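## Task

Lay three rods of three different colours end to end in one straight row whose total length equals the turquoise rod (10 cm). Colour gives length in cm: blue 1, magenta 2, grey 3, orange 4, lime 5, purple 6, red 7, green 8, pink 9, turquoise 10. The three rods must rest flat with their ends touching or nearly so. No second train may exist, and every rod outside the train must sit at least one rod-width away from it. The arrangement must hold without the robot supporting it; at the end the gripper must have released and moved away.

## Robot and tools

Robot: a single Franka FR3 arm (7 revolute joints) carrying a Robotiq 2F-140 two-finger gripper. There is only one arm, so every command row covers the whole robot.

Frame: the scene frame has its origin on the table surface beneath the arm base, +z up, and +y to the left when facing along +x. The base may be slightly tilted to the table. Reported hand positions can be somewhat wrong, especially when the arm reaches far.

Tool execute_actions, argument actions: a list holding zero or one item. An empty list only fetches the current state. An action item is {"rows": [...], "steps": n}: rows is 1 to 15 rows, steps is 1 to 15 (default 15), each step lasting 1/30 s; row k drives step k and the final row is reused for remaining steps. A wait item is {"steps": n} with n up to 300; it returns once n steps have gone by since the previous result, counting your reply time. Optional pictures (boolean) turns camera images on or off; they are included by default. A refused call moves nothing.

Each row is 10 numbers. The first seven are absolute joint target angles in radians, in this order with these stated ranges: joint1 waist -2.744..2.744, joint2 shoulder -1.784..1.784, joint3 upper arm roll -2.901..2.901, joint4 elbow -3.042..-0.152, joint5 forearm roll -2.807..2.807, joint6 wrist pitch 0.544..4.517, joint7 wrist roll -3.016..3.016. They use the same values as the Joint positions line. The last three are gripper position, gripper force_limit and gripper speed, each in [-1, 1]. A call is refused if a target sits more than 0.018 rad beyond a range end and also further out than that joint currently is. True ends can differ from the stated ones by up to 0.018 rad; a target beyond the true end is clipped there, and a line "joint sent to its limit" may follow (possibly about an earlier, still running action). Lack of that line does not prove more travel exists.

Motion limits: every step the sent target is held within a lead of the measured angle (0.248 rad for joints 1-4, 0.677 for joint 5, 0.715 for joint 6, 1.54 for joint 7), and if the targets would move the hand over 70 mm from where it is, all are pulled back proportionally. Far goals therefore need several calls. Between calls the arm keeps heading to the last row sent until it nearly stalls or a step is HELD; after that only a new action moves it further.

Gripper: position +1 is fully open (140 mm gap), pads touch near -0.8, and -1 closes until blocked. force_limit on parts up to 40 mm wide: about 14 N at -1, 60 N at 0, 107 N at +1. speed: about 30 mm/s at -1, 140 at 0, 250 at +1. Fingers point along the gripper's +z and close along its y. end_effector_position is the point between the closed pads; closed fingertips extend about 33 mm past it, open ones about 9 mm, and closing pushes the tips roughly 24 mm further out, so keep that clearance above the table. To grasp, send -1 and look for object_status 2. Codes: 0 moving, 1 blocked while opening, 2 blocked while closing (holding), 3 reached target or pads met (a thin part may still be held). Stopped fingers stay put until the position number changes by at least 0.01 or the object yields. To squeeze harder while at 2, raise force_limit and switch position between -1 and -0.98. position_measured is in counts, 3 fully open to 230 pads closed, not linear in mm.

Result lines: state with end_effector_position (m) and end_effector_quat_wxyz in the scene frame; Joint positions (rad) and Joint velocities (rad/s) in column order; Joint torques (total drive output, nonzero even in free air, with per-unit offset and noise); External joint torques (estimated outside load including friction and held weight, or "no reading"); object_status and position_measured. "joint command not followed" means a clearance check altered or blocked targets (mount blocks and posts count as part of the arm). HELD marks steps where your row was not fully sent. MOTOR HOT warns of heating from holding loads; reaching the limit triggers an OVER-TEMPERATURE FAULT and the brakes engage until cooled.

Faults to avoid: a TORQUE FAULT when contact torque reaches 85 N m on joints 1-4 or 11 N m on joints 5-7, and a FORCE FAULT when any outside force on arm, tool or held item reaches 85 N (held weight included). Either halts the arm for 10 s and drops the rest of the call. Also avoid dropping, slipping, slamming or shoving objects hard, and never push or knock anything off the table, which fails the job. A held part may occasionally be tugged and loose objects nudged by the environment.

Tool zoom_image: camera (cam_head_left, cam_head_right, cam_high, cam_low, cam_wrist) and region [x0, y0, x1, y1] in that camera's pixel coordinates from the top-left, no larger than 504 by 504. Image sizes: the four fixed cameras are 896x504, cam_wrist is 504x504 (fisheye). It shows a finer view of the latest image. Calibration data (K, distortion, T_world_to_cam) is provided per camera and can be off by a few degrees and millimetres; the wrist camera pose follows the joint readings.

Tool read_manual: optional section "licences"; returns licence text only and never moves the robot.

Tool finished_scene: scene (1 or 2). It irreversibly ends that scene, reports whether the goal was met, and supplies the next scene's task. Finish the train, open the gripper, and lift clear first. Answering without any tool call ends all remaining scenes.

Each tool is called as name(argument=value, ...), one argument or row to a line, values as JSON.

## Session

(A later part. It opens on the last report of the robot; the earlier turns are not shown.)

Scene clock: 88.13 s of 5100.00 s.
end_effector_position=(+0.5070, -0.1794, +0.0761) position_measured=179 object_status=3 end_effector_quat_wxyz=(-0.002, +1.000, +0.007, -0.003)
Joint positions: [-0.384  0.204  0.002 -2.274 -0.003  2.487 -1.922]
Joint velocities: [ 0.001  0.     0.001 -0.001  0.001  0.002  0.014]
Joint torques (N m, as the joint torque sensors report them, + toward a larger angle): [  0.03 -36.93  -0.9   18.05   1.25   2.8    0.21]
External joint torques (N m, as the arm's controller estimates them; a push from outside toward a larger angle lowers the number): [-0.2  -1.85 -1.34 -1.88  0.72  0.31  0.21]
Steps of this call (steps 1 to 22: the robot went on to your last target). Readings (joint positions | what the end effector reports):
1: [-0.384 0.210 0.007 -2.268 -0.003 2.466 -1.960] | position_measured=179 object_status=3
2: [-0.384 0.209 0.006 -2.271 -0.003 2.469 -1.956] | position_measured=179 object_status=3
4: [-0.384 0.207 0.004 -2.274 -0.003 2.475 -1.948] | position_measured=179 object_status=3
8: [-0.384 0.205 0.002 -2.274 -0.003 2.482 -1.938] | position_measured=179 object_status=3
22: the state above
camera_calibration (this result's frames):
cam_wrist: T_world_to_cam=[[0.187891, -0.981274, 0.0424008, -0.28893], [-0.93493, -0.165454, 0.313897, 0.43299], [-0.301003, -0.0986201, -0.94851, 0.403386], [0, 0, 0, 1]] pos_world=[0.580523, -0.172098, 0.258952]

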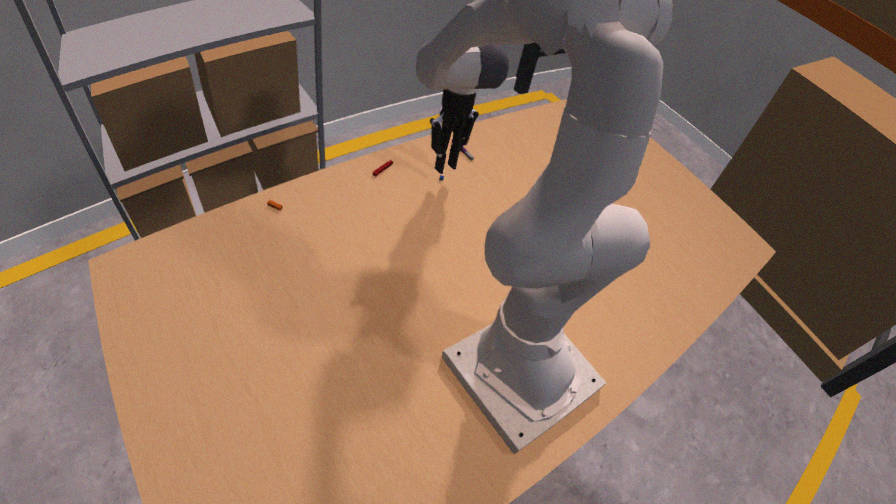

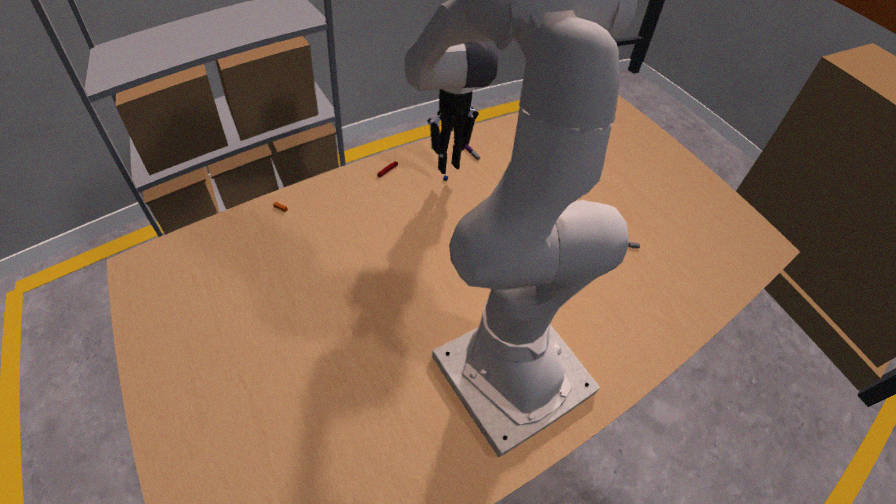

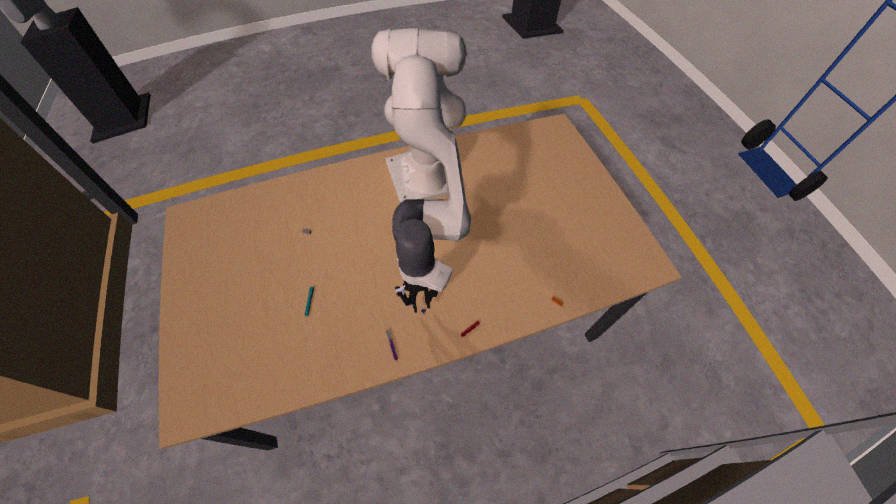

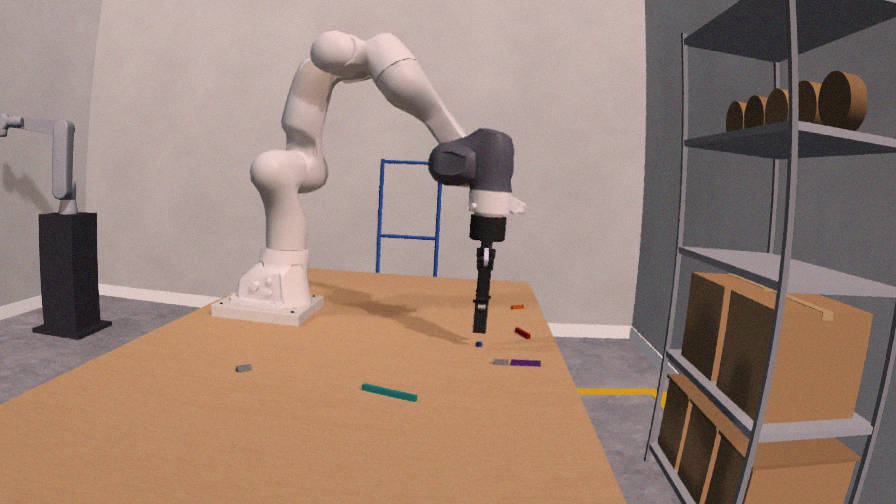

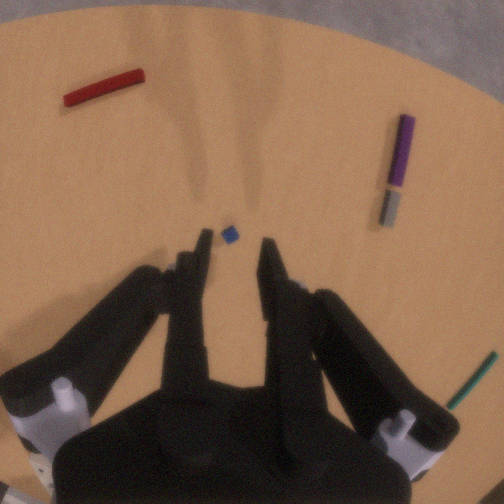

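execute_actions(
  actions=[
    {"rows":[[-0.394,0.21,0,-2.285,0,2.52,-2.585,-0.4,-0.5,-0.6],[-0.394,0.22,0,-2.295,0,2.546,-2.585,-0.4,-0.5,-0.6],[-0.394,0.234,0,-2.303,0,2.546,-2.585,-0.4,-0.5,-0.6]]},
  ],
  pictures=false,
)

execute_actions(
  actions=[
    {"steps":28},
  ],
)

zoom_image(
  camera="cam_wrist",
  region=[160, 160, 320, 300],
)

Scene clock: 95.00 s of 5100.00 s.
end_effector_position=(+0.4977, -0.1811, +0.0543) position_measured=179 object_status=3 end_effector_quat_wxyz=(-0.005, +0.965, +0.263, -0.005)
Joint positions: [-0.392  0.235  0.002 -2.302 -0.003  2.54  -2.449]
Joint velocities: [-0.001 -0.001 -0.001  0.    -0.     0.023 -0.434]
Joint torques (N m, as the joint torque sensors report them, + toward a larger angle): [  0.03 -36.42  -0.26  18.28   1.19   2.71  -0.31]
External joint torques (N m, as the arm's controller estimates them; a push from outside toward a larger angle lowers the number): [-0.05 -1.32 -0.58 -0.75  0.69  0.27 -0.31]
Steps of this call (steps 1 to 15: the robot went on to your last target; steps 16 to 90: nothing new was sent; then 3.37 s passed at rest; steps 91 to 105: all 15 steps of this action). Readings (joint positions | what the end effector reports):
91: [-0.385 0.205 0.002 -2.276 -0.003 2.492 -1.973] | position_measured=179 object_status=3
92: [-0.387 0.206 0.002 -2.279 -0.003 2.501 -2.036] | position_measured=179 object_status=3
94: [-0.390 0.216 0.002 -2.288 -0.003 2.516 -2.143] | position_measured=179 object_status=3
98: [-0.392 0.233 0.002 -2.301 -0.003 2.530 -2.298] | position_measured=179 object_status=3
105: the state above

Scene clock: 95.93 s of 5100.00 s.
end_effector_position=(+0.4988, -0.1815, +0.0546) position_measured=179 object_status=3 end_effector_quat_wxyz=(-0.004, +0.946, +0.323, -0.003)
Joint positions: [-0.392  0.235  0.002 -2.302 -0.003  2.544 -2.574]
Joint velocities: [ 0.001  0.     0.     0.001  0.001  0.001 -0.02 ]
Joint torques (N m, as the joint torque sensors report them, + toward a larger angle): [  0.15 -36.97  -0.01  18.23   1.2    2.73  -0.21]
External joint torques (N m, as the arm's controller estimates them; a push from outside toward a larger angle lowers the number): [ 0.05 -1.75 -0.36 -0.88  0.69  0.27 -0.21]
Steps of this call (steps 1 to 28: the robot went on to your last target). Readings (joint positions | what the end effector reports):
1: [-0.392 0.235 0.002 -2.302 -0.003 2.541 -2.462] | position_measured=179 object_status=3
2: [-0.392 0.235 0.002 -2.302 -0.003 2.541 -2.475] | position_measured=179 object_status=3
4: [-0.392 0.235 0.002 -2.302 -0.003 2.542 -2.495] | position_measured=179 object_status=3
8: [-0.392 0.235 0.002 -2.302 -0.003 2.543 -2.525] | position_measured=179 object_status=3
28: the state above
camera_calibration (this result's frames):
cam_wrist: T_world_to_cam=[[0.738449, -0.673187, 0.0388729, -0.50703], [-0.649365, -0.694416, 0.310019, 0.193485], [-0.181707, -0.254176, -0.949935, 0.292645], [0, 0, 0, 1]] pos_world=[0.553234, -0.132584, 0.237719]

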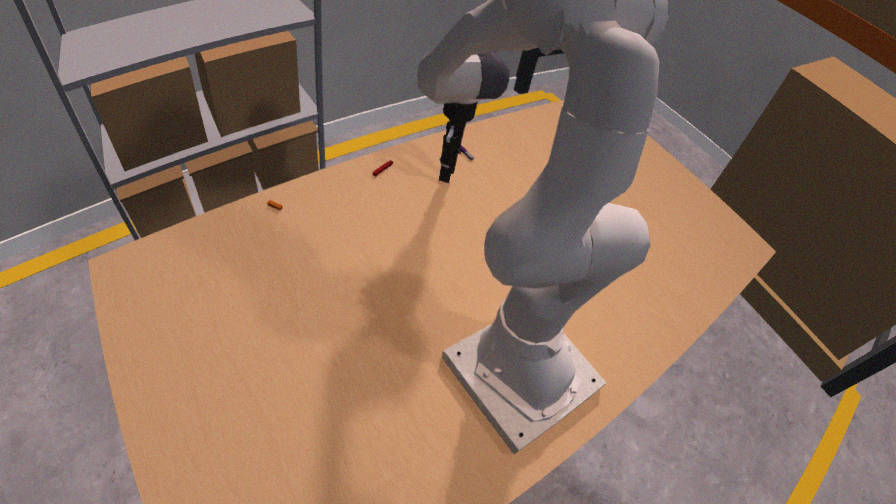

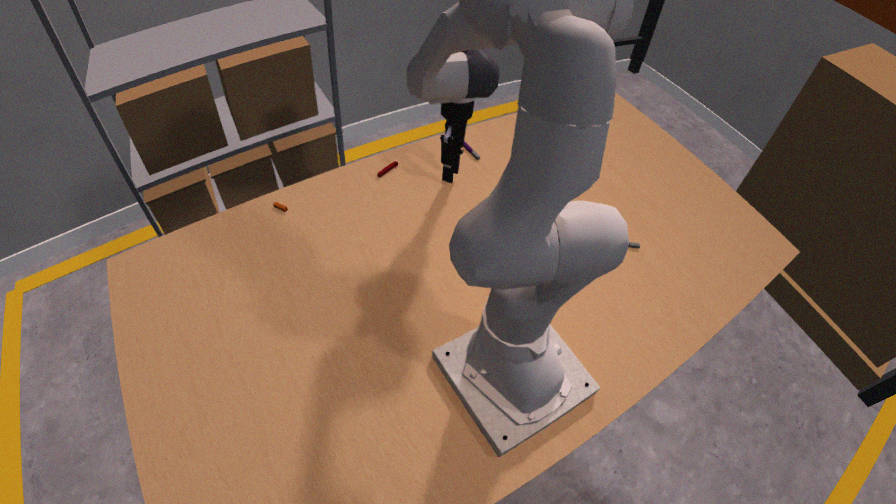

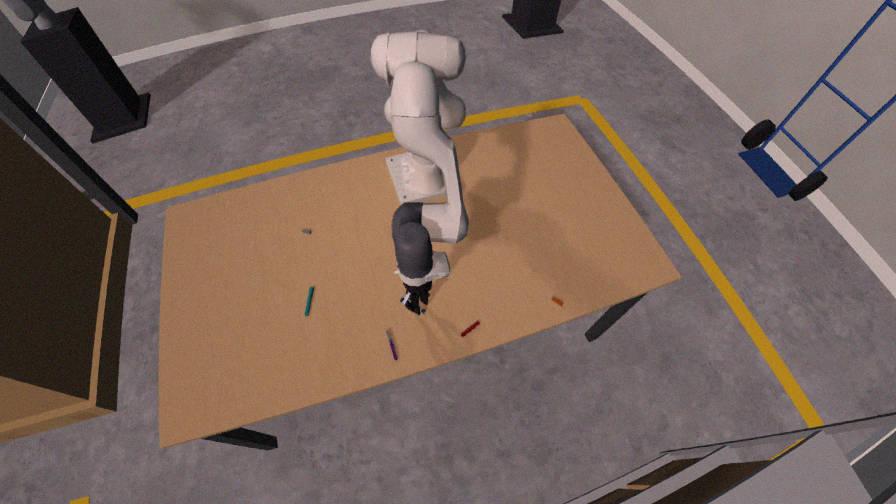

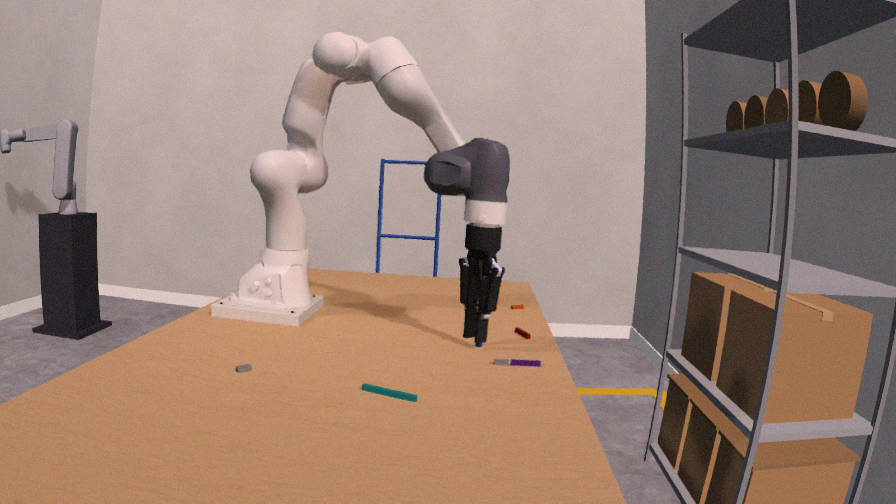

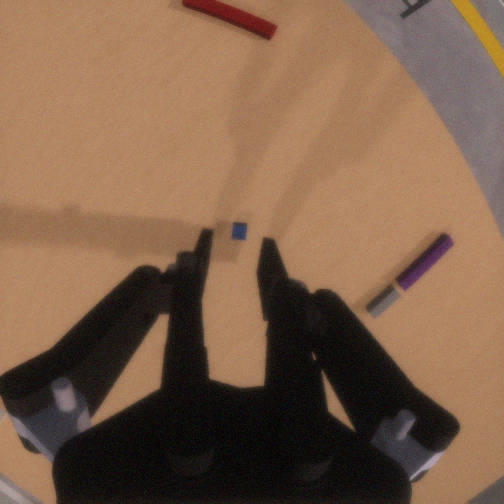

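Region (160, 160, 320, 300) of cam_wrist's 504x504 image, scaled by 3.150, with more detail than that image has; it fills the top 441 rows of this view, and the rest is white.

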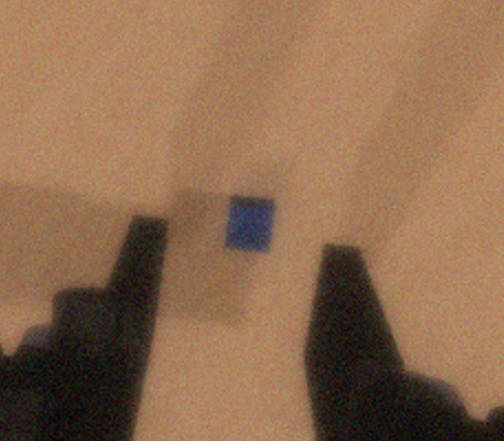

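execute_actions(
  actions=[
    {"rows":[[-0.387,0.24,0,-2.303,0,2.56,-2.62,-0.4,-0.5,-0.6],[-0.387,0.246,0,-2.303,0,2.577,-2.62,-0.4,-0.5,-0.6],[-0.387,0.252,0,-2.303,0,2.577,-2.62,-0.4,-0.5,-0.6],[-0.387,0.258,0,-2.303,0,2.577,-2.62,-0.5,-0.5,-0.6],[-0.387,0.263,0,-2.303,0,2.577,-2.62,-0.5,-0.5,-0.6],[-0.387,0.263,0,-2.303,0,2.577,-2.62,-0.5,-0.5,-0.6],[-0.387,0.263,0,-2.303,0,2.577,-2.62,-0.5,-0.5,-0.6],[-0.387,0.263,0,-2.303,0,2.577,-2.62,-0.5,-0.5,-0.6],[-0.387,0.263,0,-2.303,0,2.577,-2.62,-0.5,-0.5,-0.6],[-0.387,0.263,0,-2.303,0,2.577,-2.62,-0.5,-0.5,-0.6],[-0.387,0.263,0,-2.303,0,2.577,-2.62,-0.5,-0.5,-0.6],[-0.387,0.263,0,-2.303,0,2.577,-2.62,-0.5,-0.5,-0.6],[-0.387,0.263,0,-2.303,0,2.577,-2.62,-0.5,-0.5,-0.6],[-0.387,0.263,0,-2.303,0,2.577,-2.62,-1,-0.5,-0.6]]},
  ],
  pictures=false,
)

execute_actions(
  actions=[
    {"steps":14},
  ],
)

zoom_image(
  camera="cam_wrist",
  region=[160, 160, 320, 300],
)

zoom_image(
  camera="cam_low",
  region=[440, 300, 560, 380],
)

Scene clock: 102.57 s of 5100.00 s.
end_effector_position=(+0.4999, -0.1799, +0.0425) position_measured=195 object_status=0 end_effector_quat_wxyz=(-0.003, +0.940, +0.340, -0.002)
Joint positions: [-0.389  0.262  0.001 -2.302 -0.003  2.573 -2.608]
Joint velocities: [-0.    -0.    -0.001 -0.     0.     0.012 -0.023]
Joint torques (N m, as the joint torque sensors report them, + toward a larger angle): [  1.61 -36.43   0.9   18.53   1.09   2.77  -0.31]
External joint torques (N m, as the arm's controller estimates them; a push from outside toward a larger angle lowers the number): [ 1.59 -0.74  0.61 -0.16  0.61  0.32 -0.31]
Steps of this call (steps 1 to 30: the robot went on to your last target; steps 31 to 100: nothing new was sent; then 2.80 s passed at rest; steps 101 to 115: all 15 steps of this action). Readings (joint positions | what the end effector reports):
101: [-0.392 0.235 0.001 -2.302 -0.003 2.546 -2.583] | position_measured=179 object_status=3
102: [-0.391 0.237 0.001 -2.302 -0.003 2.550 -2.586] | position_measured=179 object_status=3
104: [-0.390 0.243 0.001 -2.302 -0.003 2.559 -2.592] | position_measured=179 object_status=0
108: [-0.389 0.260 0.001 -2.302 -0.003 2.567 -2.600] | position_measured=192 object_status=0
115: the state above

Scene clock: 103.03 s of 5100.00 s.
end_effector_position=(+0.5005, -0.1801, +0.0428) position_measured=219 object_status=2 end_effector_quat_wxyz=(-0.003, +0.939, +0.343, -0.002)
Joint positions: [-0.389  0.262  0.001 -2.302 -0.003  2.575 -2.613]
Joint velocities: [ 0.001 -0.001 -0.001  0.001 -0.     0.    -0.005]
Joint torques (N m, as the joint torque sensors report them, + toward a larger angle): [  2.48 -36.46   0.34  18.44   1.19   2.77  -0.21]
External joint torques (N m, as the arm's controller estimates them; a push from outside toward a larger angle lowers the number): [ 2.25 -0.77 -0.14 -0.31  0.71  0.3  -0.21]
Steps of this call (steps 1 to 14: the robot went on to your last target). Readings (joint positions | what the end effector reports):
1: [-0.389 0.262 0.001 -2.302 -0.003 2.573 -2.609] | position_measured=199 object_status=0
2: [-0.389 0.262 0.001 -2.302 -0.003 2.573 -2.609] | position_measured=203 object_status=0
4: [-0.389 0.262 0.001 -2.302 -0.003 2.574 -2.611] | position_measured=211 object_status=0
8: [-0.389 0.262 0.001 -2.302 -0.003 2.574 -2.612] | position_measured=219 object_status=0
14: the state above
camera_calibration (this result's frames):
cam_wrist: T_world_to_cam=[[0.766612, -0.640745, 0.0418544, -0.515284], [-0.619895, -0.721516, 0.308455, 0.179658], [-0.167443, -0.262411, -0.950318, 0.273451], [0, 0, 0, 1]] pos_world=[0.55218, -0.128783, 0.226016]

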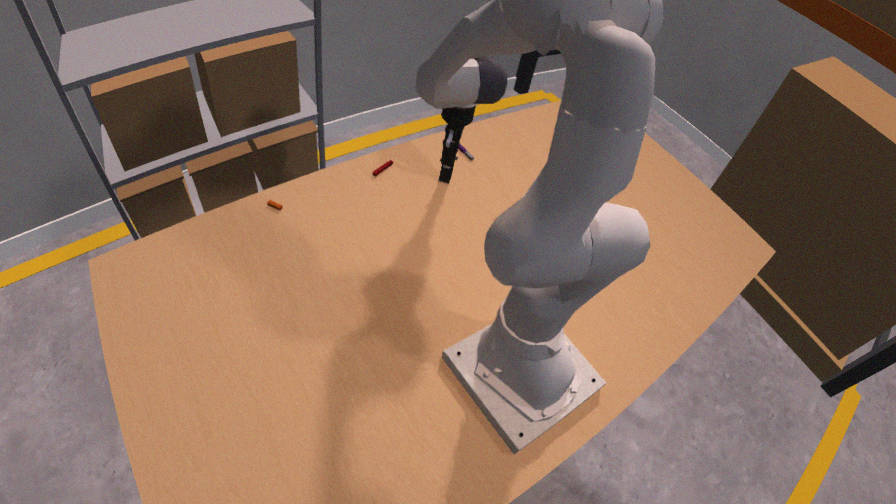

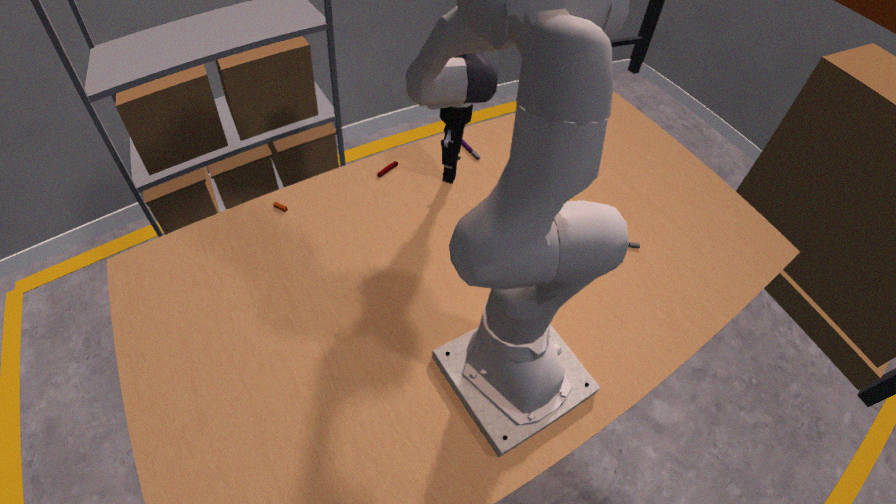

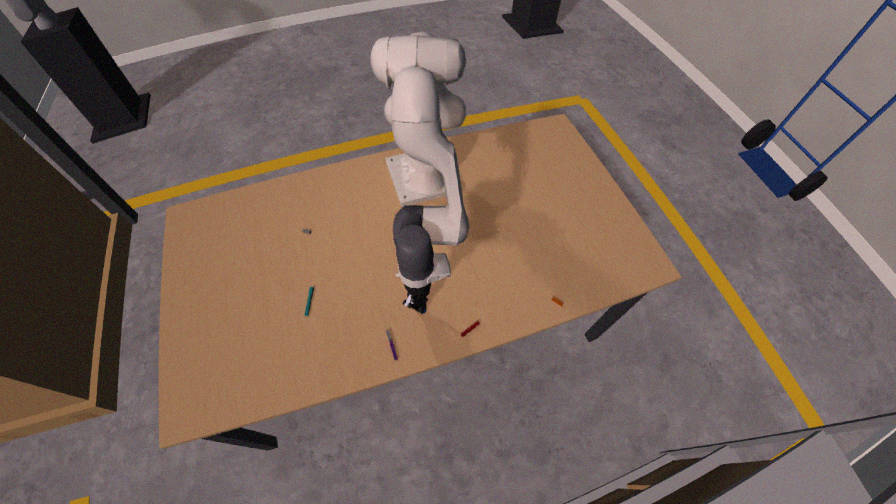

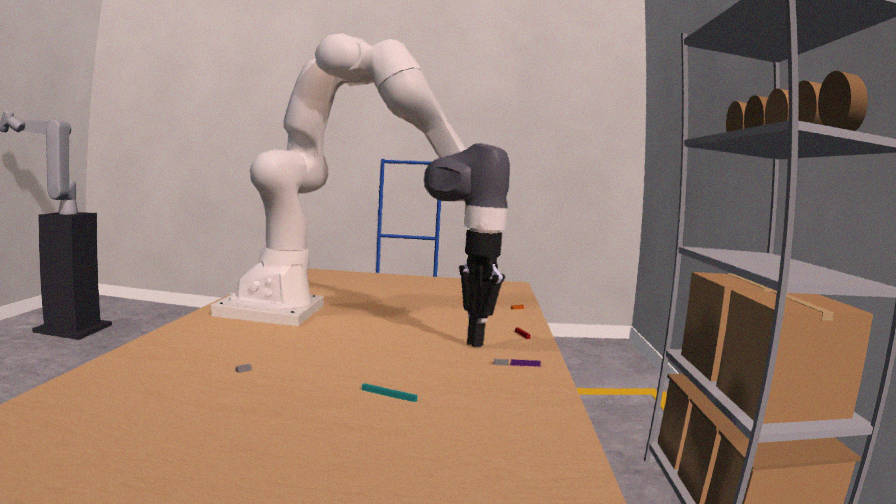

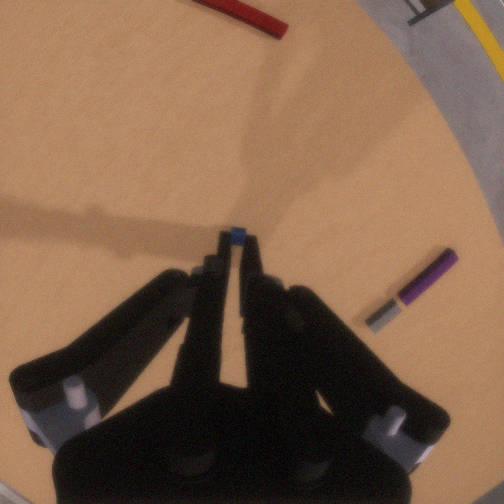

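Region (160, 160, 320, 300) of cam_wrist's 504x504 image, scaled by 3.150, with more detail than that image has; it fills the top 441 rows of this view, and the rest is white.

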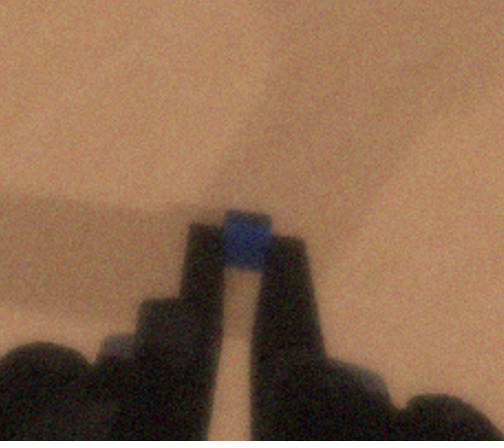

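Region (440, 300, 560, 380) of cam_low's 896x504 image, scaled by 4.200, with more detail than that image has.

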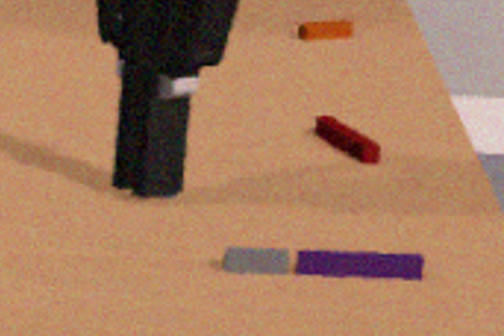

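execute_actions(
  actions=[
    {"rows":[[-0.387,0.25,0,-2.303,0,2.56,-2.62,-1,-0.5,-0.6],[-0.387,0.235,0,-2.30,0,2.54,-2.5,-1,-0.5,-0.6],[-0.395,0.23,0,-2.29,0,2.52,-2.3,-1,-0.5,-0.6],[-0.41,0.235,0,-2.27,0,2.50,-2.129,-1,-0.5,-0.6],[-0.43,0.25,0,-2.245,0,2.49,-2.129,-1,-0.5,-0.6],[-0.45,0.265,0,-2.22,0,2.48,-2.129,-1,-0.5,-0.6],[-0.47,0.28,0,-2.195,0,2.47,-2.129,-1,-0.5,-0.6],[-0.49,0.295,0,-2.17,0,2.46,-2.129,-1,-0.5,-0.6],[-0.51,0.31,0,-2.145,0,2.454,-2.129,-1,-0.5,-0.6],[-0.53,0.325,0,-2.12,0,2.454,-2.129,-1,-0.5,-0.6],[-0.55,0.34,0,-2.1,0,2.454,-2.129,-1,-0.5,-0.6],[-0.565,0.355,0,-2.08,0,2.454,-2.129,-1,-0.5,-0.6],[-0.573,0.37,0,-2.065,0,2.454,-2.129,-1,-0.5,-0.6],[-0.577,0.382,0,-2.056,0,2.454,-2.129,-1,-0.5,-0.6],[-0.577,0.393,0,-2.056,0,2.454,-2.129,-1,-0.5,-0.6]]},
  ],
  pictures=false,
)

execute_actions(
  actions=[
    {"steps":35},
  ],
)

zoom_image(
  camera="cam_wrist",
  region=[160, 100, 340, 280],
)

zoom_image(
  camera="cam_low",
  region=[460, 310, 560, 380],
)

Scene clock: 112.37 s of 5100.00 s.
end_effector_position=(+0.5190, -0.3008, +0.0643) position_measured=219 object_status=2 end_effector_quat_wxyz=(+0.006, +0.997, +0.081, +0.007)
Joint positions: [-0.564  0.36  -0.003 -2.077 -0.003  2.472 -2.255]
Joint velocities: [-0.278  0.359 -0.07   0.321  0.001 -0.061  0.4  ]
Joint torques (N m, as the joint torque sensors report them, + toward a larger angle): [  4.62 -38.59   5.68  17.82   1.29   1.24   0.38]
External joint torques (N m, as the arm's controller estimates them; a push from outside toward a larger angle lowers the number): [-2.45  0.3  -0.91  1.44  0.96 -0.54  0.4 ]
Steps of this call (steps 1 to 15: the robot went on to your last target; steps 16 to 90: nothing new was sent; then 5.83 s passed at rest; steps 91 to 105: all 15 steps of this action). Readings (joint positions | what the end effector reports):
91: [-0.389 0.261 0.001 -2.302 -0.003 2.573 -2.615] | position_measured=219 object_status=2
92: [-0.389 0.257 0.001 -2.303 -0.003 2.568 -2.606] | position_measured=219 object_status=2
94: [-0.392 0.246 0.002 -2.295 -0.003 2.549 -2.536] | position_measured=219 object_status=2
98: [-0.443 0.265 0.006 -2.221 -0.003 2.509 -2.394] | position_measured=219 object_status=2
105: the state above

Scene clock: 113.53 s of 5100.00 s.
end_effector_position=(+0.5109, -0.3055, +0.0506) position_measured=219 object_status=2 end_effector_quat_wxyz=(-0.002, +1.000, +0.015, -0.006)
Joint positions: [-0.578  0.393 -0.002 -2.059 -0.003  2.456 -2.137]
Joint velocities: [ 0.001 -0.     0.     0.001  0.001  0.001  0.01 ]
Joint torques (N m, as the joint torque sensors report them, + toward a larger angle): [  1.39 -42.72   2.26  21.49   1.28   2.02   0.36]
External joint torques (N m, as the arm's controller estimates them; a push from outside toward a larger angle lowers the number): [ 1.3  -1.56  1.81  1.2   0.72 -0.46  0.36]
Steps of this call (steps 1 to 35: the robot went on to your last target). Readings (joint positions | what the end effector reports):
1: [-0.571 0.370 -0.005 -2.070 -0.003 2.470 -2.242] | position_measured=219 object_status=2
2: [-0.576 0.378 -0.006 -2.066 -0.003 2.468 -2.231] | position_measured=219 object_status=2
4: [-0.578 0.388 -0.006 -2.063 -0.003 2.464 -2.212] | position_measured=219 object_status=2
8: [-0.578 0.393 -0.003 -2.061 -0.003 2.459 -2.184] | position_measured=219 object_status=2
35: the state above
camera_calibration (this result's frames):
cam_wrist: T_world_to_cam=[[0.203516, -0.978168, 0.0420462, -0.419396], [-0.930724, -0.179959, 0.318383, 0.416969], [-0.303866, -0.10393, -0.947029, 0.367707], [0, 0, 0, 1]] pos_world=[0.58517, -0.296987, 0.233107]

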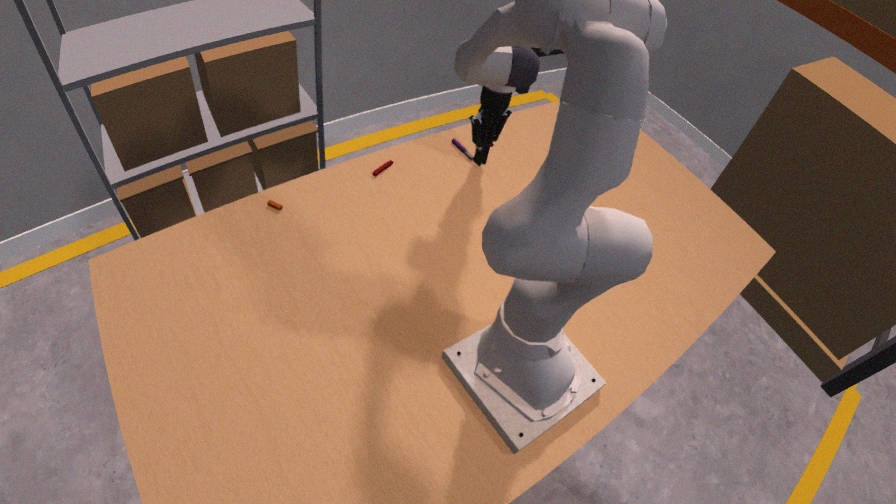

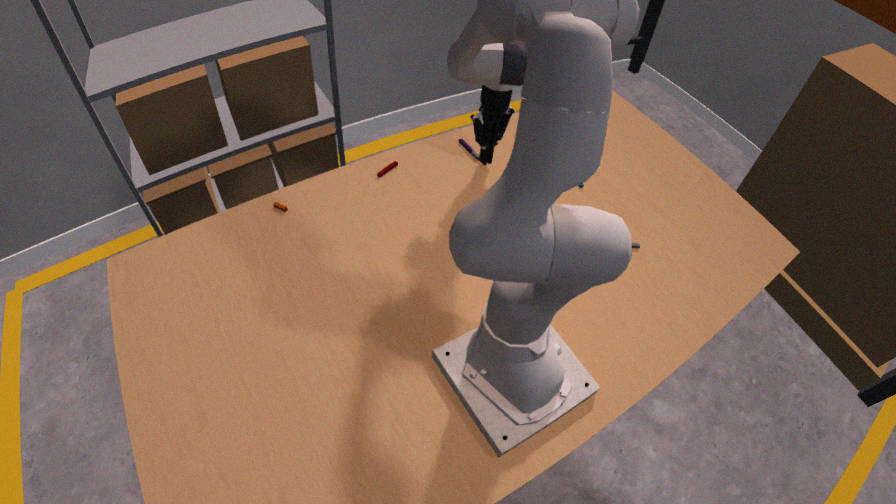

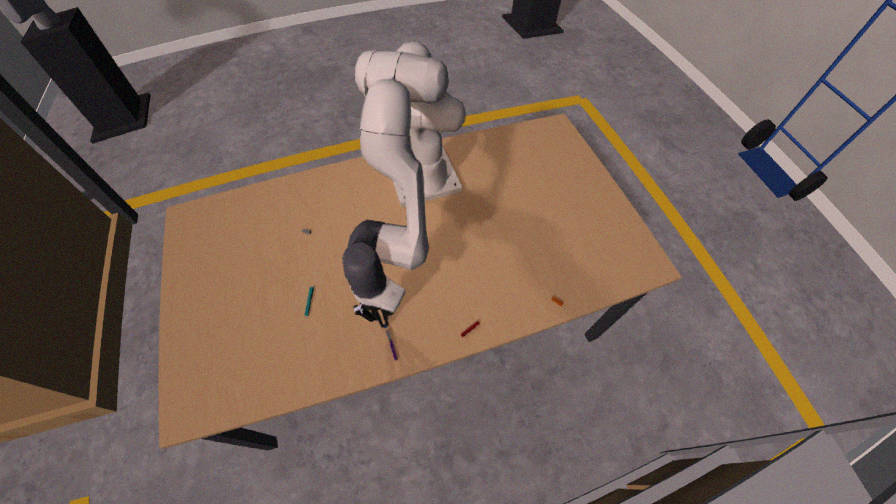

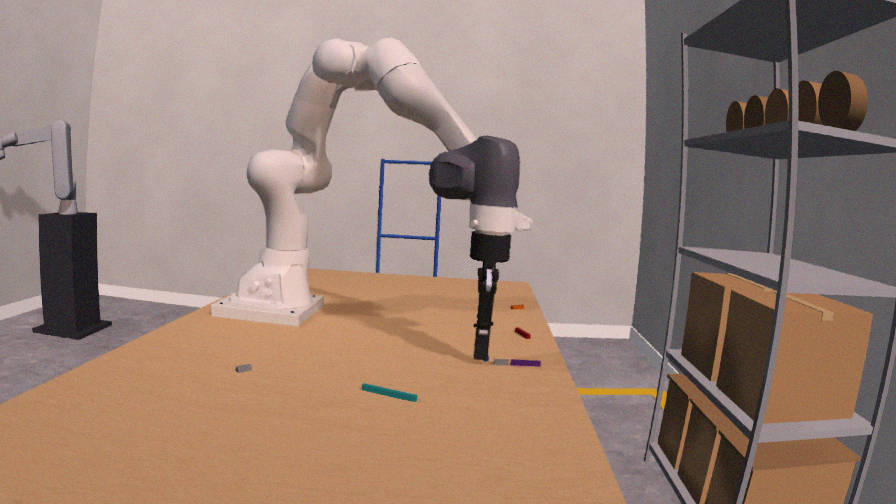

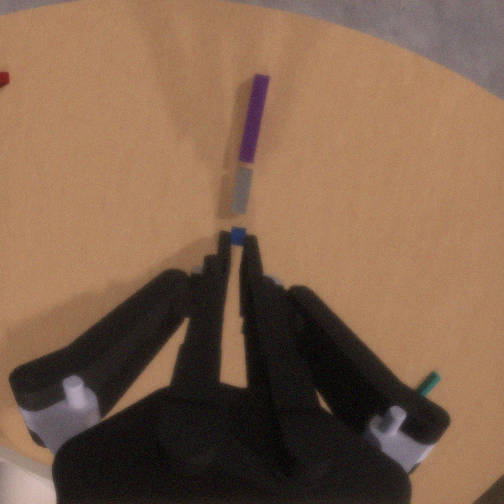

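Region (160, 100, 340, 280) of cam_wrist's 504x504 image, scaled by 2.800, with more detail than that image has.

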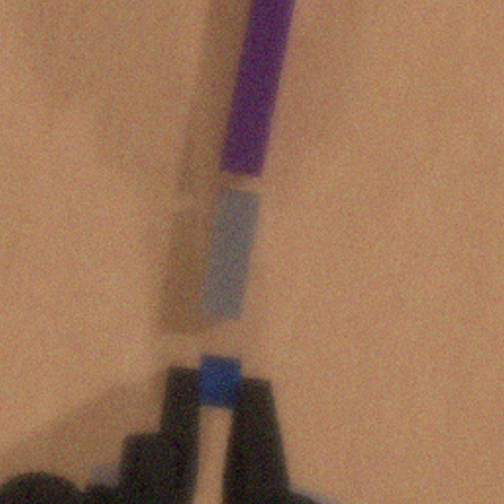

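Region (460, 310, 560, 380) of cam_low's 896x504 image, scaled by 5.040, with more detail than that image has; it fills the top 353 rows of this view, and the rest is white.

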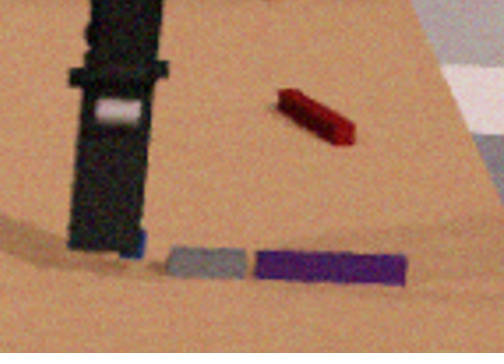

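execute_actions(
  actions=[
    {"rows":[[-0.572,0.398,0,-2.052,0,2.46,-2.122,-1,-0.5,-0.6],[-0.5675,0.403,0,-2.048,0,2.462,-2.122,-1,-0.5,-0.6],[-0.5675,0.408,0,-2.044,0,2.462,-2.122,-1,-0.5,-0.6],[-0.5675,0.4125,0,-2.041,0,2.462,-2.122,-1,-0.5,-0.6]]},
  ],
)

zoom_image(
  camera="cam_wrist",
  region=[160, 100, 340, 280],
)

zoom_image(
  camera="cam_low",
  region=[460, 310, 560, 380],
)

Scene clock: 118.77 s of 5100.00 s.
end_effector_position=(+0.5172, -0.3020, +0.0457) position_measured=219 object_status=2 end_effector_quat_wxyz=(-0.002, +1.000, +0.016, -0.006)
Joint positions: [-0.569  0.411 -0.001 -2.044 -0.003  2.459 -2.128]
Joint velocities: [-0.     0.     0.     0.003 -0.     0.002  0.006]
Joint torques (N m, as the joint torque sensors report them, + toward a larger angle): [  1.32 -42.22   1.68  22.07   1.26   2.71   0.18]
External joint torques (N m, as the arm's controller estimates them; a push from outside toward a larger angle lowers the number): [ 1.33 -0.72  1.31  1.91  0.7   0.25  0.18]
Steps of this call (steps 1 to 15: the robot went on to your last target; steps 16 to 90: nothing new was sent; then 1.73 s passed at rest; steps 91 to 105: all 15 steps of this action). Readings (joint positions | what the end effector reports):
91: [-0.578 0.393 -0.002 -2.058 -0.003 2.456 -2.133] | position_measured=219 object_status=2
92: [-0.576 0.395 -0.002 -2.056 -0.003 2.457 -2.133] | position_measured=219 object_status=2
94: [-0.572 0.401 -0.002 -2.049 -0.003 2.458 -2.132] | position_measured=219 object_status=2
98: [-0.569 0.410 -0.001 -2.045 -0.003 2.459 -2.130] | position_measured=219 object_status=2
105: the state above
camera_calibration (this result's frames):
cam_wrist: T_world_to_cam=[[0.205483, -0.977785, 0.0413903, -0.417911], [-0.930273, -0.182015, 0.318531, 0.424137], [-0.303921, -0.103957, -0.947008, 0.365328], [0, 0, 0, 1]] pos_world=[0.591468, -0.293449, 0.228165]

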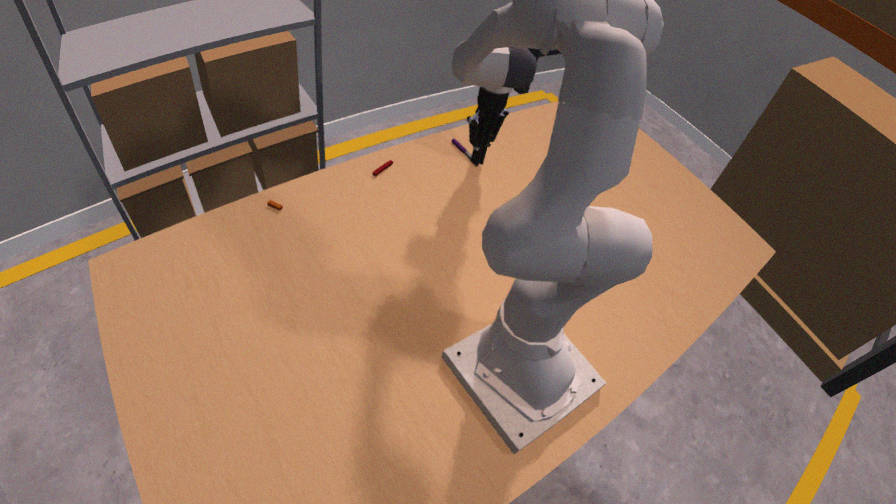

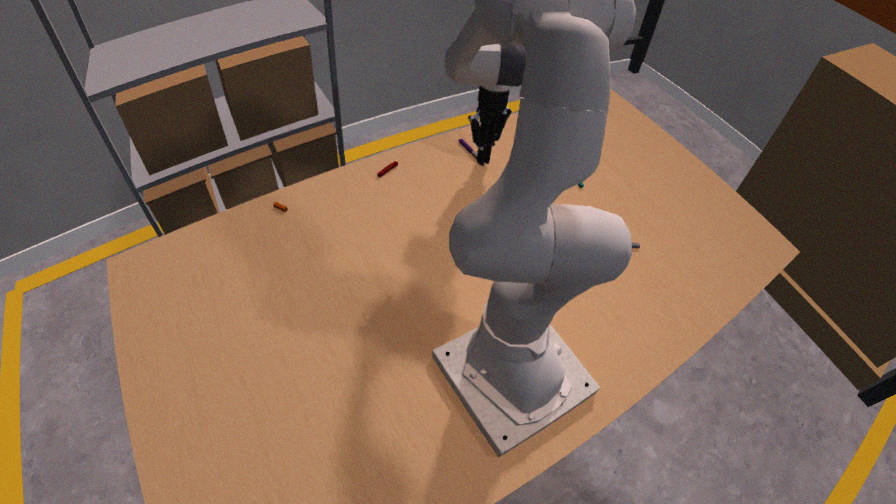

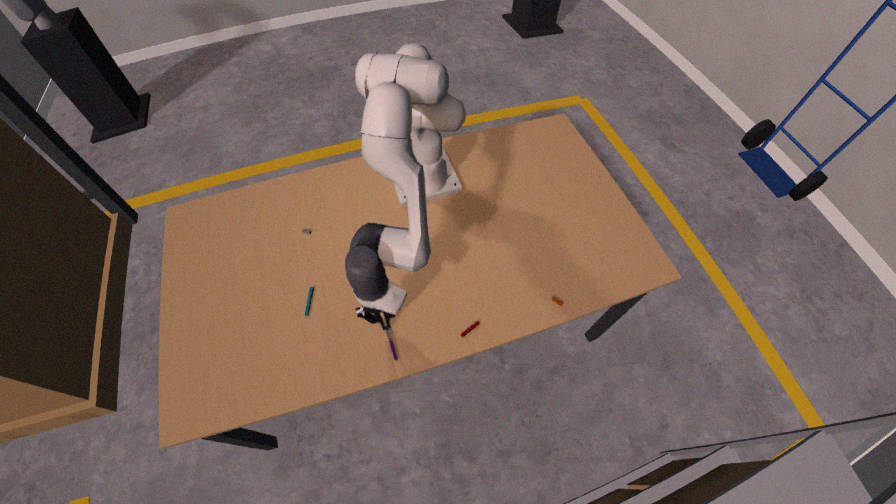

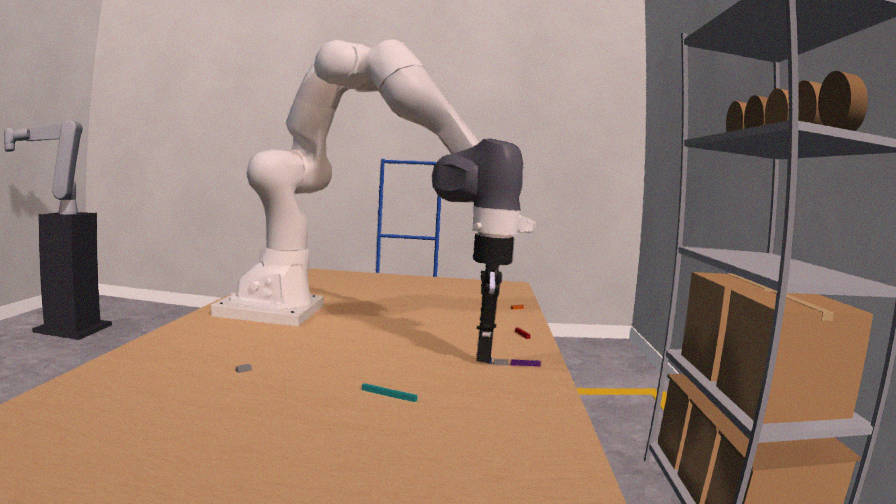

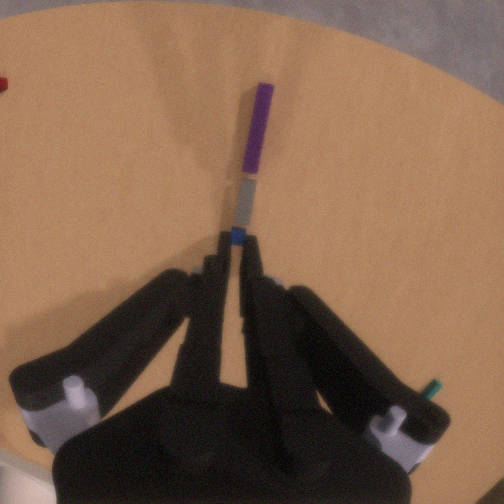

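Region (160, 100, 340, 280) of cam_wrist's 504x504 image, scaled by 2.800, with more detail than that image has.

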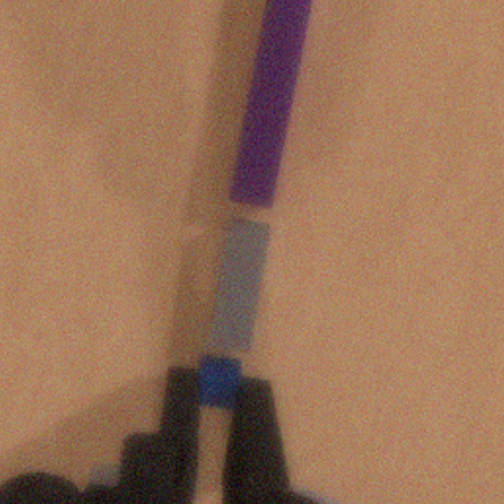

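Region (460, 310, 560, 380) of cam_low's 896x504 image, scaled by 5.040, with more detail than that image has; it fills the top 353 rows of this view, and the rest is white.

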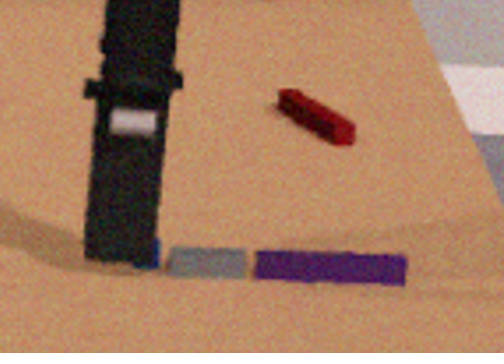

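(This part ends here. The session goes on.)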